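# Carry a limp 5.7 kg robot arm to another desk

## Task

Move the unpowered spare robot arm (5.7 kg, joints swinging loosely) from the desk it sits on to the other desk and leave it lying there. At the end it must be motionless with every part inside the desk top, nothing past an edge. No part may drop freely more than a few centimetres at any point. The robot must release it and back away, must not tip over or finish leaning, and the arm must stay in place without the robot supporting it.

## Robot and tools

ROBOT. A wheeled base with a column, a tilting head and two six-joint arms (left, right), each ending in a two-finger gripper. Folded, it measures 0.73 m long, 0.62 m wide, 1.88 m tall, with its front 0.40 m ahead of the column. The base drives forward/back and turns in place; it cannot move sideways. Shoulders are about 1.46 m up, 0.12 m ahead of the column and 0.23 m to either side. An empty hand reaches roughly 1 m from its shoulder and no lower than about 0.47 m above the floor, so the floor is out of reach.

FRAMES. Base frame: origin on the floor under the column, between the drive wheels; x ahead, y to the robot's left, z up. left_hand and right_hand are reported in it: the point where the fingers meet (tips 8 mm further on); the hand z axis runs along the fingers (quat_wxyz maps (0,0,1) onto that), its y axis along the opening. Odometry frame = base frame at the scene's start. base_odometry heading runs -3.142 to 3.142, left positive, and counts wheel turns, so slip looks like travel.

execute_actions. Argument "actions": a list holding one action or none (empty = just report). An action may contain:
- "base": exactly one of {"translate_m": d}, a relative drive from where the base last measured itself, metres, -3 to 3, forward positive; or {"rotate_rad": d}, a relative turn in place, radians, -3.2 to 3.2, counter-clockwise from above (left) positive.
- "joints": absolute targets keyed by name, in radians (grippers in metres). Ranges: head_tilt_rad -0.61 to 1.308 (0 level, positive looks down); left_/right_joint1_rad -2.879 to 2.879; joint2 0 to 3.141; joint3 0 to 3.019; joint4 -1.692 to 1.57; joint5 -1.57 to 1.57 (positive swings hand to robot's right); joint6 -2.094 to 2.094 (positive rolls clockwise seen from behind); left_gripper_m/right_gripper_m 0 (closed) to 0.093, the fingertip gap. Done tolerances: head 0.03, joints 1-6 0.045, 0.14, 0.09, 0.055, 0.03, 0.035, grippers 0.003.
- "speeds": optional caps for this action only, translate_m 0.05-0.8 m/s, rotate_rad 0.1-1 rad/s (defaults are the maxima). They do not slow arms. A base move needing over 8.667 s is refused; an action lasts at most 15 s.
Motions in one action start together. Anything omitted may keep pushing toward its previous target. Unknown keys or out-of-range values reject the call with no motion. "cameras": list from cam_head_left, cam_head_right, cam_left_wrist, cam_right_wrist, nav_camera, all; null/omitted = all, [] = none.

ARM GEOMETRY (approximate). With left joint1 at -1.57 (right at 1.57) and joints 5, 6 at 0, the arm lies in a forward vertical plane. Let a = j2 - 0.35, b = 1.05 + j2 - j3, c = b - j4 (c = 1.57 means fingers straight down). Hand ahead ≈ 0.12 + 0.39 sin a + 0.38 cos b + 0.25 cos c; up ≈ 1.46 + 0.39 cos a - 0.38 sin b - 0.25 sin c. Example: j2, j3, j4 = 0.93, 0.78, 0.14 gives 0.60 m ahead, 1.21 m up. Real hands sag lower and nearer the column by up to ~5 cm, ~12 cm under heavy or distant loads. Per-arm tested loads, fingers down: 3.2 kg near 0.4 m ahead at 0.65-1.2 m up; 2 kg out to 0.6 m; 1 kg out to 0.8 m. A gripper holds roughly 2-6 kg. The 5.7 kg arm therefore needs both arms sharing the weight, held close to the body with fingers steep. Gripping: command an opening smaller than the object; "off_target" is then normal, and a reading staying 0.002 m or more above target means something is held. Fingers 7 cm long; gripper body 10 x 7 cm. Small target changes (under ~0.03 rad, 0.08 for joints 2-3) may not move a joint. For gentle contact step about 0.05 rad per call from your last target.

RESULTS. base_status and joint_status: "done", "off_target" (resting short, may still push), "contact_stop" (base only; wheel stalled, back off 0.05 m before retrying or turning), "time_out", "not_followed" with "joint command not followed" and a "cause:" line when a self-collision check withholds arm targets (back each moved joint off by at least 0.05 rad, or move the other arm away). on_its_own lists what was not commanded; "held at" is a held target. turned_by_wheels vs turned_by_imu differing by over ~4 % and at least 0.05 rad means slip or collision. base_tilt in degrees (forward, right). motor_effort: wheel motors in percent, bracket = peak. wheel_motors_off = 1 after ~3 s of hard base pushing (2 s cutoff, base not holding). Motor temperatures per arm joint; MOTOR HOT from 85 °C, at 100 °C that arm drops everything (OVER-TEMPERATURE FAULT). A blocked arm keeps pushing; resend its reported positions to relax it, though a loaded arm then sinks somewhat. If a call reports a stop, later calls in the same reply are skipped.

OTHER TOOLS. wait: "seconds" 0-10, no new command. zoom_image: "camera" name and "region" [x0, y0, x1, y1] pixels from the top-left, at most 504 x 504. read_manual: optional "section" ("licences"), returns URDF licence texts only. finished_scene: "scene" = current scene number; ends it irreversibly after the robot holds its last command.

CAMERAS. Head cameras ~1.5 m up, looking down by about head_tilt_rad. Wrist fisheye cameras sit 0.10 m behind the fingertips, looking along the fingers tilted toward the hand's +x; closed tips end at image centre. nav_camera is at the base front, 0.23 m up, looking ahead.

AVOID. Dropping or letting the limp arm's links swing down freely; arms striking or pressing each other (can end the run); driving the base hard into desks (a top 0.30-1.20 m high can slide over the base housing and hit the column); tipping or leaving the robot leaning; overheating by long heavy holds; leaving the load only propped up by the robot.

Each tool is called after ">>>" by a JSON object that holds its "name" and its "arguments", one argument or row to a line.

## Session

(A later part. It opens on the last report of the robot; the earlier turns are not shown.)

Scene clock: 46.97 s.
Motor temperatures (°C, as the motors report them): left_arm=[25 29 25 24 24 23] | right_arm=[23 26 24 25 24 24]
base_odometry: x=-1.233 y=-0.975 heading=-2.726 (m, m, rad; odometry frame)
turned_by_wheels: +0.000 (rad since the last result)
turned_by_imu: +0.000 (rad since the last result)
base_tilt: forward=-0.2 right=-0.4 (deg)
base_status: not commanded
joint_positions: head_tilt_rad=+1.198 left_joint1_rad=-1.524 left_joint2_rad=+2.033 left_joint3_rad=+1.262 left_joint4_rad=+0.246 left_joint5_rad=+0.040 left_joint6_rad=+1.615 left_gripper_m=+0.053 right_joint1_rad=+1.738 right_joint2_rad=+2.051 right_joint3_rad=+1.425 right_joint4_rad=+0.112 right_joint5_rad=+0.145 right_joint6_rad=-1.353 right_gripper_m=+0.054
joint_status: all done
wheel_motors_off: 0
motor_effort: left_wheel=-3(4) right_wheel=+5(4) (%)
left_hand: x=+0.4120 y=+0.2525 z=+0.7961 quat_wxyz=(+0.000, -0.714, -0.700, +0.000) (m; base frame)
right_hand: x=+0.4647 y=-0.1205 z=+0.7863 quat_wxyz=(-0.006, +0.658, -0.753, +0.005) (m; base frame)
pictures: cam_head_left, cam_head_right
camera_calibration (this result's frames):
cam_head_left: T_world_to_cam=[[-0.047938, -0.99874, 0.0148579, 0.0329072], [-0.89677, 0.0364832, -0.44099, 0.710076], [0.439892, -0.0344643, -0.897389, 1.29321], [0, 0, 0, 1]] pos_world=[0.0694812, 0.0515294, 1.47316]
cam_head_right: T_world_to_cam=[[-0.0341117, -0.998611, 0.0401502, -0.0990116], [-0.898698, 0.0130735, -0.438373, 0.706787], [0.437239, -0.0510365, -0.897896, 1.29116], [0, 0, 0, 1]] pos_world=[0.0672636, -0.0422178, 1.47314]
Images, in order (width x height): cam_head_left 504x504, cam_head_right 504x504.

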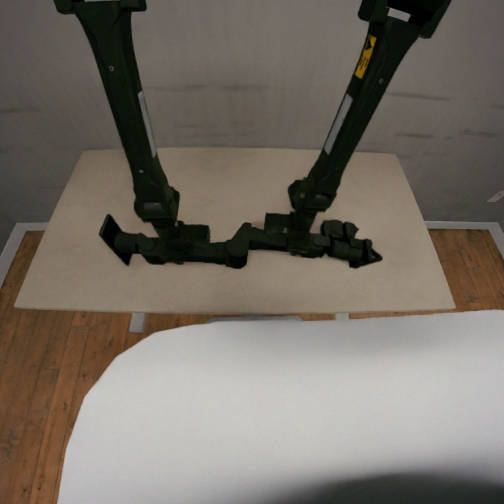

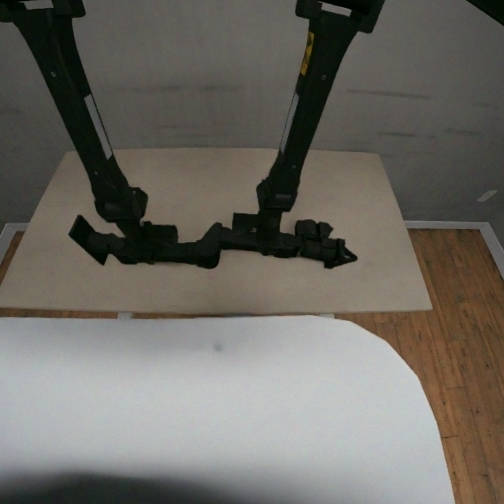

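>>> {"name": "execute_actions", "arguments": {
  "actions": [
    {"joints":{"left_joint2_rad":2.0,"left_joint3_rad":1.275,"left_joint4_rad":0.243,"right_joint1_rad":1.745,"right_joint2_rad":2.055,"right_joint3_rad":1.465,"right_joint4_rad":0.10,"right_joint5_rad":0.14,"right_joint6_rad":-1.345}}
  ],
  "cameras": ["cam_head_left","cam_head_right"]
}}

Scene clock: 49.17 s.
Motor temperatures (°C, as the motors report them): left_arm=[25 29 25 24 24 23] | right_arm=[23 26 24 25 24 24]
base_odometry: x=-1.233 y=-0.975 heading=-2.726 (m, m, rad; odometry frame)
turned_by_wheels: +0.000 (rad since the last result)
turned_by_imu: +0.000 (rad since the last result)
base_tilt: forward=-0.2 right=-0.6 (deg)
base_status: not commanded
joint_positions: head_tilt_rad=+1.198 left_joint1_rad=-1.524 left_joint2_rad=+2.067 left_joint3_rad=+1.301 left_joint4_rad=+0.244 left_joint5_rad=+0.030 left_joint6_rad=+1.624 left_gripper_m=+0.053 right_joint1_rad=+1.734 right_joint2_rad=+2.113 right_joint3_rad=+1.487 right_joint4_rad=+0.111 right_joint5_rad=+0.134 right_joint6_rad=-1.346 right_gripper_m=+0.054
joint_status: all done
wheel_motors_off: 0
motor_effort: left_wheel=-4(4) right_wheel=+4(5) (%)
left_hand: x=+0.4122 y=+0.2548 z=+0.7825 quat_wxyz=(+0.003, -0.718, -0.696, -0.004) (m; base frame)
right_hand: x=+0.4604 y=-0.1183 z=+0.7628 quat_wxyz=(-0.008, +0.654, -0.756, +0.001) (m; base frame)
pictures: cam_head_left, cam_head_right
camera_calibration (this result's frames):
cam_head_left: T_world_to_cam=[[-0.047938, -0.99874, 0.0148579, 0.0329072], [-0.89677, 0.0364832, -0.44099, 0.710077], [0.439892, -0.0344643, -0.897389, 1.29321], [0, 0, 0, 1]] pos_world=[0.0694812, 0.0515294, 1.47316]
cam_head_right: T_world_to_cam=[[-0.0341117, -0.998611, 0.0401502, -0.0990116], [-0.898698, 0.0130735, -0.438373, 0.706787], [0.437239, -0.0510365, -0.897896, 1.29116], [0, 0, 0, 1]] pos_world=[0.0672636, -0.0422178, 1.47314]
Images, in order (width x height): cam_head_left 504x504, cam_head_right 504x504.

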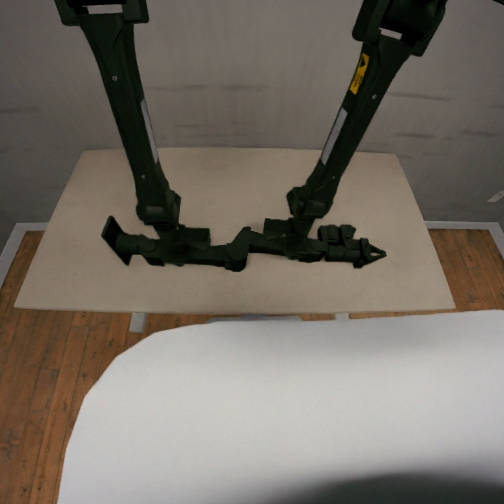

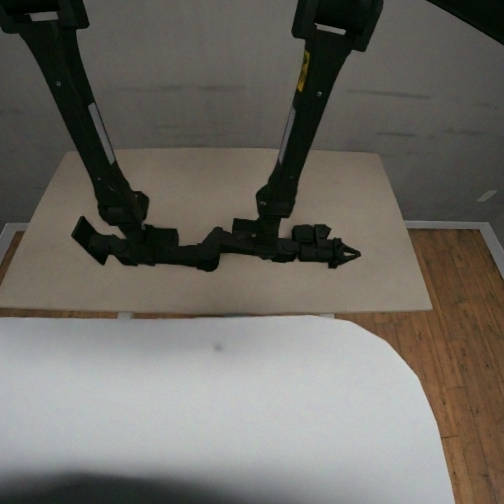

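Now unload by sending the readings as targets.

>>> {"name": "execute_actions", "arguments": {
  "actions": [
    {"joints":{"left_joint1_rad":-1.524,"left_joint2_rad":2.07,"left_joint3_rad":1.305,"left_joint4_rad":0.243,"left_joint5_rad":0.034,"left_joint6_rad":1.622,"right_joint1_rad":1.734,"right_joint2_rad":2.113,"right_joint3_rad":1.49,"right_joint4_rad":0.108,"right_joint5_rad":0.136,"right_joint6_rad":-1.346}}
  ],
  "cameras": ["cam_head_left"]
}}

>>> {"name": "zoom_image", "arguments": {
  "camera": "cam_head_left",
  "region": [80, 190, 260, 300]
}}

Scene clock: 49.90 s.
Motor temperatures (°C, as the motors report them): left_arm=[25 29 25 24 24 23] | right_arm=[23 26 24 25 24 24]
base_odometry: x=-1.233 y=-0.975 heading=-2.726 (m, m, rad; odometry frame)
turned_by_wheels: +0.000 (rad since the last result)
turned_by_imu: +0.000 (rad since the last result)
base_tilt: forward=-0.2 right=-0.5 (deg)
base_status: not commanded
joint_positions: head_tilt_rad=+1.198 left_joint1_rad=-1.524 left_joint2_rad=+2.072 left_joint3_rad=+1.304 left_joint4_rad=+0.244 left_joint5_rad=+0.028 left_joint6_rad=+1.625 left_gripper_m=+0.053 right_joint1_rad=+1.733 right_joint2_rad=+2.119 right_joint3_rad=+1.492 right_joint4_rad=+0.111 right_joint5_rad=+0.131 right_joint6_rad=-1.346 right_gripper_m=+0.054
joint_status: all done
wheel_motors_off: 0
motor_effort: left_wheel=-4(4) right_wheel=+3(4) (%)
left_hand: x=+0.4109 y=+0.2551 z=+0.7808 quat_wxyz=(+0.005, -0.718, -0.696, -0.004) (m; base frame)
right_hand: x=+0.4597 y=-0.1185 z=+0.7606 quat_wxyz=(-0.008, +0.654, -0.756, +0.000) (m; base frame)
pictures: cam_head_left
camera_calibration (this result's frames):
cam_head_left: T_world_to_cam=[[-0.047938, -0.99874, 0.0148579, 0.0329072], [-0.89677, 0.0364832, -0.44099, 0.710076], [0.439892, -0.0344643, -0.897389, 1.29321], [0, 0, 0, 1]] pos_world=[0.0694812, 0.0515294, 1.47316]
Images, in order (width x height): cam_head_left 504x504.

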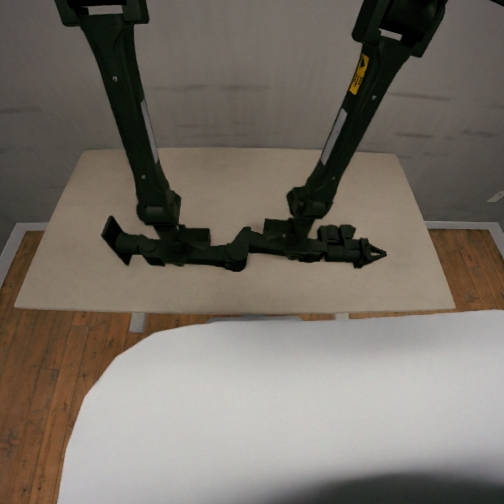

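Region (80, 190, 260, 300) of cam_head_left's 504x504 image, scaled by 2.800, with more detail than that image has.

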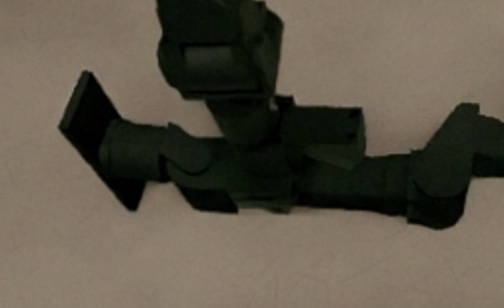

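Resting on the desk. Open slightly.

>>> {"name": "execute_actions", "arguments": {
  "actions": [
    {"joints":{"left_gripper_m":0.063,"right_gripper_m":0.064}}
  ],
  "cameras": ["cam_head_left","cam_left_wrist","cam_right_wrist"]
}}

Scene clock: 50.63 s.
Motor temperatures (°C, as the motors report them): left_arm=[25 29 25 24 24 23] | right_arm=[23 26 24 25 24 24]
base_odometry: x=-1.233 y=-0.975 heading=-2.726 (m, m, rad; odometry frame)
turned_by_wheels: +0.000 (rad since the last result)
turned_by_imu: +0.000 (rad since the last result)
base_tilt: forward=-0.2 right=-0.5 (deg)
base_status: not commanded
joint_positions: head_tilt_rad=+1.198 left_joint1_rad=-1.524 left_joint2_rad=+2.072 left_joint3_rad=+1.305 left_joint4_rad=+0.244 left_joint5_rad=+0.032 left_joint6_rad=+1.625 left_gripper_m=+0.063 right_joint1_rad=+1.733 right_joint2_rad=+2.119 right_joint3_rad=+1.492 right_joint4_rad=+0.111 right_joint5_rad=+0.131 right_joint6_rad=-1.346 right_gripper_m=+0.064
joint_status: all done
wheel_motors_off: 0
motor_effort: left_wheel=-4(4) right_wheel=+4(4) (%)
left_hand: x=+0.4116 y=+0.2546 z=+0.7807 quat_wxyz=(+0.003, -0.718, -0.696, -0.003) (m; base frame)
right_hand: x=+0.4597 y=-0.1185 z=+0.7606 quat_wxyz=(-0.008, +0.654, -0.756, +0.000) (m; base frame)
pictures: cam_head_left, cam_left_wrist, cam_right_wrist
camera_calibration (this result's frames):
cam_head_left: T_world_to_cam=[[-0.047938, -0.99874, 0.0148579, 0.0329072], [-0.89677, 0.0364832, -0.44099, 0.710076], [0.439892, -0.0344643, -0.897389, 1.29321], [0, 0, 0, 1]] pos_world=[0.0694812, 0.0515294, 1.47316]
cam_left_wrist: T_world_to_cam=[[-0.999266, 0.0367541, -0.0108427, 0.409965], [0.0228924, 0.799475, 0.600263, -0.676839], [0.0307306, 0.599574, -0.799729, 0.582153], [0, 0, 0, 1]] pos_world=[0.407269, 0.177005, 0.876291]
cam_right_wrist: T_world_to_cam=[[0.987889, -0.154837, 0.00999073, -0.47602], [-0.132168, -0.806026, 0.576934, -0.465728], [-0.0812782, -0.571268, -0.816729, 0.711854], [0, 0, 0, 1]] pos_world=[0.46656, -0.0424357, 0.854842]
Images, in order (width x height): cam_head_left 504x504, cam_left_wrist 616x616, cam_right_wrist 616x616.

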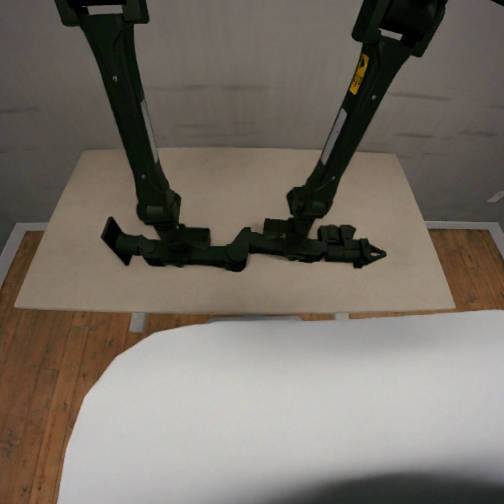

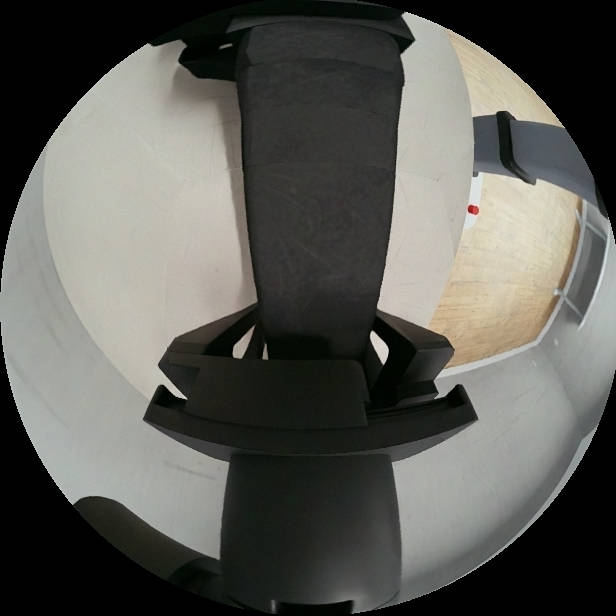

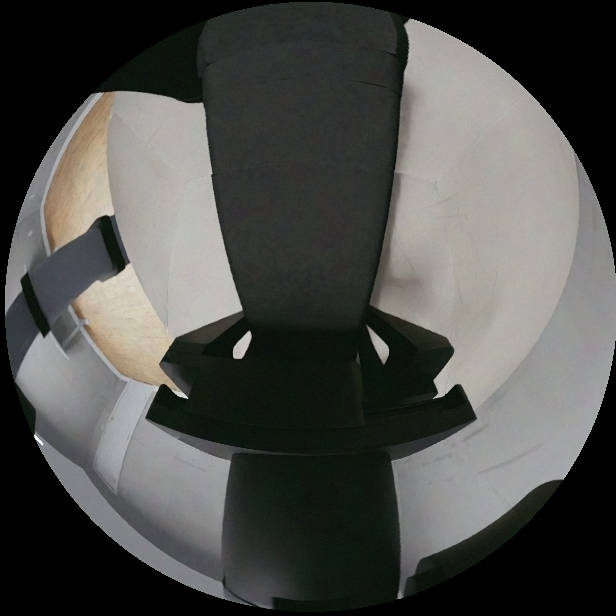

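>>> {"name": "execute_actions", "arguments": {
  "actions": [
    {"joints":{"left_gripper_m":0.076,"right_gripper_m":0.076}}
  ],
  "cameras": ["cam_head_left","cam_left_wrist","cam_right_wrist"]
}}

Scene clock: 51.17 s.
Motor temperatures (°C, as the motors report them): left_arm=[25 29 25 24 24 23] | right_arm=[23 26 24 25 24 24]
base_odometry: x=-1.233 y=-0.975 heading=-2.726 (m, m, rad; odometry frame)
turned_by_wheels: +0.000 (rad since the last result)
turned_by_imu: +0.000 (rad since the last result)
base_tilt: forward=-0.2 right=-0.5 (deg)
base_status: not commanded
joint_positions: head_tilt_rad=+1.198 left_joint1_rad=-1.524 left_joint2_rad=+2.072 left_joint3_rad=+1.305 left_joint4_rad=+0.244 left_joint5_rad=+0.032 left_joint6_rad=+1.625 left_gripper_m=+0.076 right_joint1_rad=+1.733 right_joint2_rad=+2.119 right_joint3_rad=+1.492 right_joint4_rad=+0.111 right_joint5_rad=+0.131 right_joint6_rad=-1.346 right_gripper_m=+0.076
joint_status: all done
wheel_motors_off: 0
motor_effort: left_wheel=-4(3) right_wheel=+5(4) (%)
left_hand: x=+0.4116 y=+0.2546 z=+0.7807 quat_wxyz=(+0.003, -0.718, -0.696, -0.003) (m; base frame)
right_hand: x=+0.4597 y=-0.1185 z=+0.7606 quat_wxyz=(-0.008, +0.654, -0.756, +0.000) (m; base frame)
pictures: cam_head_left, cam_left_wrist, cam_right_wrist
camera_calibration (this result's frames):
cam_head_left: T_world_to_cam=[[-0.047938, -0.99874, 0.0148579, 0.0329072], [-0.89677, 0.0364832, -0.44099, 0.710076], [0.439892, -0.0344643, -0.897389, 1.29321], [0, 0, 0, 1]] pos_world=[0.0694812, 0.0515294, 1.47316]
cam_left_wrist: T_world_to_cam=[[-0.999266, 0.0367541, -0.0108427, 0.409965], [0.0228924, 0.799475, 0.600263, -0.676839], [0.0307306, 0.599574, -0.799729, 0.582153], [0, 0, 0, 1]] pos_world=[0.407269, 0.177005, 0.876291]
cam_right_wrist: T_world_to_cam=[[0.987889, -0.154837, 0.00999073, -0.47602], [-0.132168, -0.806026, 0.576934, -0.465728], [-0.0812782, -0.571268, -0.816729, 0.711854], [0, 0, 0, 1]] pos_world=[0.46656, -0.0424357, 0.854842]
Images, in order (width x height): cam_head_left 504x504, cam_left_wrist 616x616, cam_right_wrist 616x616.

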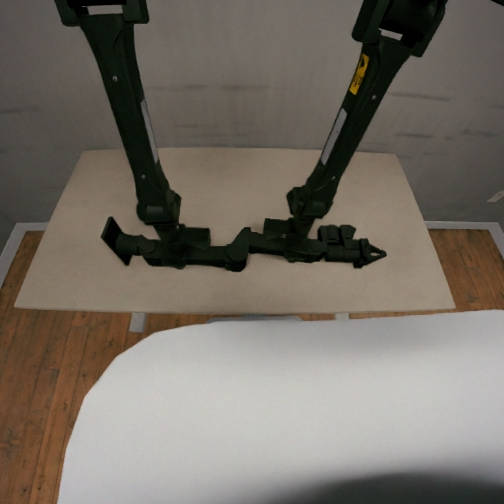

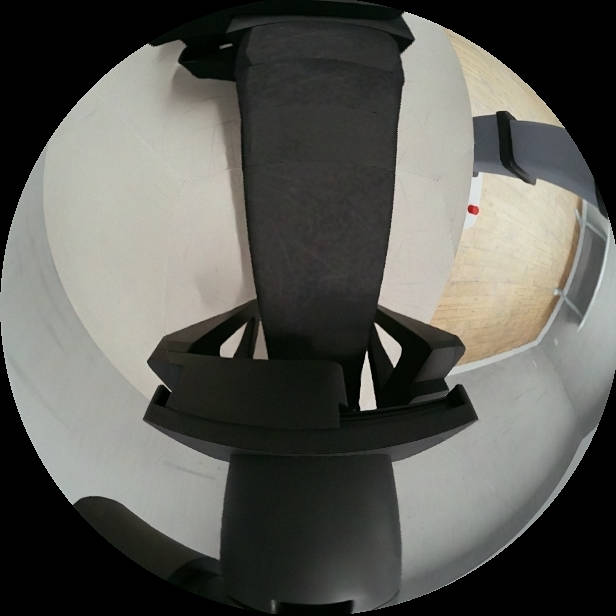

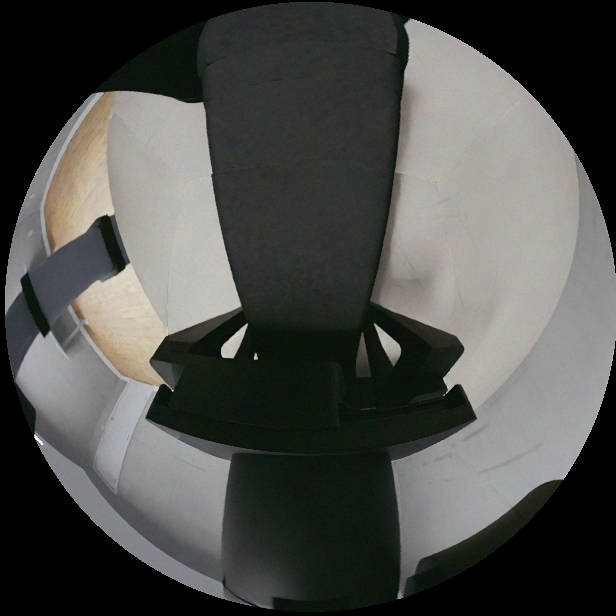

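>>> {"name": "execute_actions", "arguments": {
  "actions": [
    {"joints":{"left_gripper_m":0.093,"right_gripper_m":0.093,"left_joint2_rad":1.89,"left_joint3_rad":1.128,"left_joint4_rad":0.246,"right_joint1_rad":1.745,"right_joint2_rad":1.92,"right_joint3_rad":1.295,"right_joint4_rad":0.113,"right_joint5_rad":0.15}}
  ],
  "cameras": ["cam_head_left"]
}}

Scene clock: 52.30 s.
Motor temperatures (°C, as the motors report them): left_arm=[25 29 25 24 24 23] | right_arm=[23 26 24 25 24 24]
base_odometry: x=-1.233 y=-0.975 heading=-2.726 (m, m, rad; odometry frame)
turned_by_wheels: +0.000 (rad since the last result)
turned_by_imu: +0.000 (rad since the last result)
base_tilt: forward=-0.2 right=-0.6 (deg)
base_status: not commanded
joint_positions: head_tilt_rad=+1.198 left_joint1_rad=-1.524 left_joint2_rad=+1.879 left_joint3_rad=+1.135 left_joint4_rad=+0.244 left_joint5_rad=+0.032 left_joint6_rad=+1.625 left_gripper_m=+0.093 right_joint1_rad=+1.736 right_joint2_rad=+1.907 right_joint3_rad=+1.298 right_joint4_rad=+0.111 right_joint5_rad=+0.146 right_joint6_rad=-1.346 right_gripper_m=+0.093
joint_status: all done
wheel_motors_off: 0
motor_effort: left_wheel=-3(4) right_wheel=+4(6) (%)
left_hand: x=+0.4301 y=+0.2521 z=+0.8527 quat_wxyz=(-0.005, -0.718, -0.696, -0.012) (m; base frame)
right_hand: x=+0.4794 y=-0.1284 z=+0.8406 quat_wxyz=(-0.012, +0.653, -0.757, +0.010) (m; base frame)
pictures: cam_head_left
camera_calibration (this result's frames):
cam_head_left: T_world_to_cam=[[-0.047938, -0.99874, 0.0148579, 0.0329072], [-0.89677, 0.0364832, -0.44099, 0.710076], [0.439892, -0.0344643, -0.897389, 1.29321], [0, 0, 0, 1]] pos_world=[0.0694812, 0.0515294, 1.47316]
Images, in order (width x height): cam_head_left 504x504.

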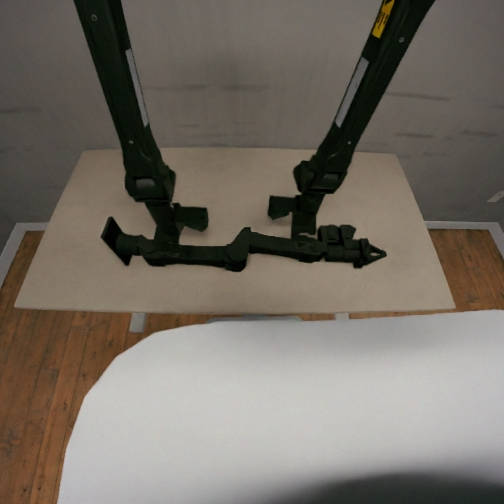

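>>> {"name": "execute_actions", "arguments": {
  "actions": [
    {"joints":{"left_joint1_rad":-1.571,"left_joint2_rad":1.4,"left_joint3_rad":0.76,"left_joint4_rad":0.12,"left_joint5_rad":0.0,"right_joint1_rad":1.6,"right_joint2_rad":1.4,"right_joint3_rad":0.85,"right_joint4_rad":0.03,"right_joint5_rad":0.02}}
  ],
  "cameras": []
}}

>>> {"name": "execute_actions", "arguments": {
  "actions": [
    {"base":{"translate_m":-0.8},"joints":{"head_tilt_rad":0.85,"left_joint2_rad":0.9,"left_joint3_rad":0.45,"left_joint4_rad":-0.1,"right_joint1_rad":1.571,"right_joint2_rad":0.9,"right_joint3_rad":0.45,"right_joint4_rad":-0.1}}
  ],
  "cameras": ["cam_head_left","cam_head_right"]
}}

Scene clock: 53.73 s.
Motor temperatures (°C, as the motors report them): left_arm=[25 29 25 24 24 23] | right_arm=[23 26 24 25 24 24]
base_odometry: x=-1.233 y=-0.975 heading=-2.726 (m, m, rad; odometry frame)
turned_by_wheels: +0.000 (rad since the last result)
turned_by_imu: +0.000 (rad since the last result)
base_tilt: forward=-0.1 right=-0.4 (deg)
base_status: not commanded
joint_positions: head_tilt_rad=+1.198 left_joint1_rad=-1.574 left_joint2_rad=+1.387 left_joint3_rad=+0.765 left_joint4_rad=+0.122 left_joint5_rad=+0.001 left_joint6_rad=+1.625 left_gripper_m=+0.093 right_joint1_rad=+1.601 right_joint2_rad=+1.385 right_joint3_rad=+0.856 right_joint4_rad=+0.041 right_joint5_rad=+0.023 right_joint6_rad=-1.346 right_gripper_m=+0.093
joint_status: all done
wheel_motors_off: 0
motor_effort: left_wheel=-4(4) right_wheel=+5(7) (%)
left_hand: x=+0.4244 y=+0.2229 z=+1.0247 quat_wxyz=(-0.009, -0.726, -0.687, -0.008) (m; base frame)
right_hand: x=+0.4624 y=-0.2125 z=+1.0238 quat_wxyz=(-0.015, +0.629, -0.777, +0.010) (m; base frame)
pictures: none
No camera images: the call's "cameras" was empty. Leave "cameras" out to get every camera's image.

Scene clock: 56.63 s.
Motor temperatures (°C, as the motors report them): left_arm=[25 28 25 24 24 23] | right_arm=[23 26 24 25 24 24]
base_odometry: x=-0.501 y=-0.652 heading=-2.728 (m, m, rad; odometry frame)
turned_by_wheels: -0.001 (rad since the last result)
turned_by_imu: +0.000 (rad since the last result)
base_tilt: forward=-0.2 right=-0.4 (deg)
base_status: done
joint_positions: head_tilt_rad=+0.865 left_joint1_rad=-1.574 left_joint2_rad=+0.896 left_joint3_rad=+0.445 left_joint4_rad=-0.098 left_joint5_rad=+0.001 left_joint6_rad=+1.625 left_gripper_m=+0.093 right_joint1_rad=+1.571 right_joint2_rad=+0.899 right_joint3_rad=+0.449 right_joint4_rad=-0.087 right_joint5_rad=+0.023 right_joint6_rad=-1.346 right_gripper_m=+0.093
joint_status: all done
wheel_motors_off: 0
motor_effort: left_wheel=-1(43) right_wheel=+1(51) (%)
left_hand: x=+0.3460 y=+0.2233 z=+1.1575 quat_wxyz=(+0.008, -0.726, -0.687, +0.011) (m; base frame)
right_hand: x=+0.3506 y=-0.2292 z=+1.1569 quat_wxyz=(+0.012, +0.623, -0.782, +0.004) (m; base frame)
pictures: cam_head_left, cam_head_right
camera_calibration (this result's frames):
cam_head_left: T_world_to_cam=[[-0.0501601, -0.99874, -0.00166591, 0.058465], [-0.702823, 0.0364832, -0.710428, 1.11531], [0.709594, -0.0344643, -0.703768, 0.981546], [0, 0, 0, 1]] pos_world=[0.0903029, 0.0515294, 1.48323]
cam_head_right: T_world_to_cam=[[-0.0453822, -0.998611, 0.0267601, -0.0778273], [-0.705502, 0.0130735, -0.708587, 1.11326], [0.707253, -0.0510365, -0.705116, 0.980781], [0, 0, 0, 1]] pos_world=[0.0882129, -0.0422178, 1.48249]
Images, in order (width x height): cam_head_left 504x504, cam_head_right 504x504.

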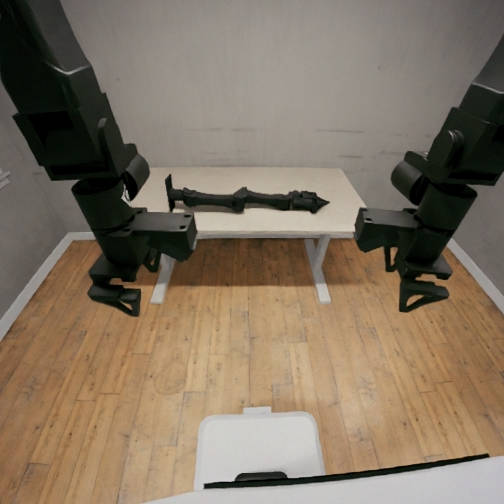

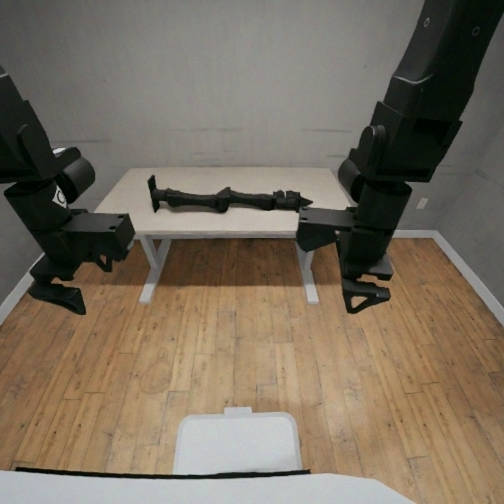

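>>> {"name": "finished_scene", "arguments": {
  "scene": 2
}}

The scene is finished: the task was done.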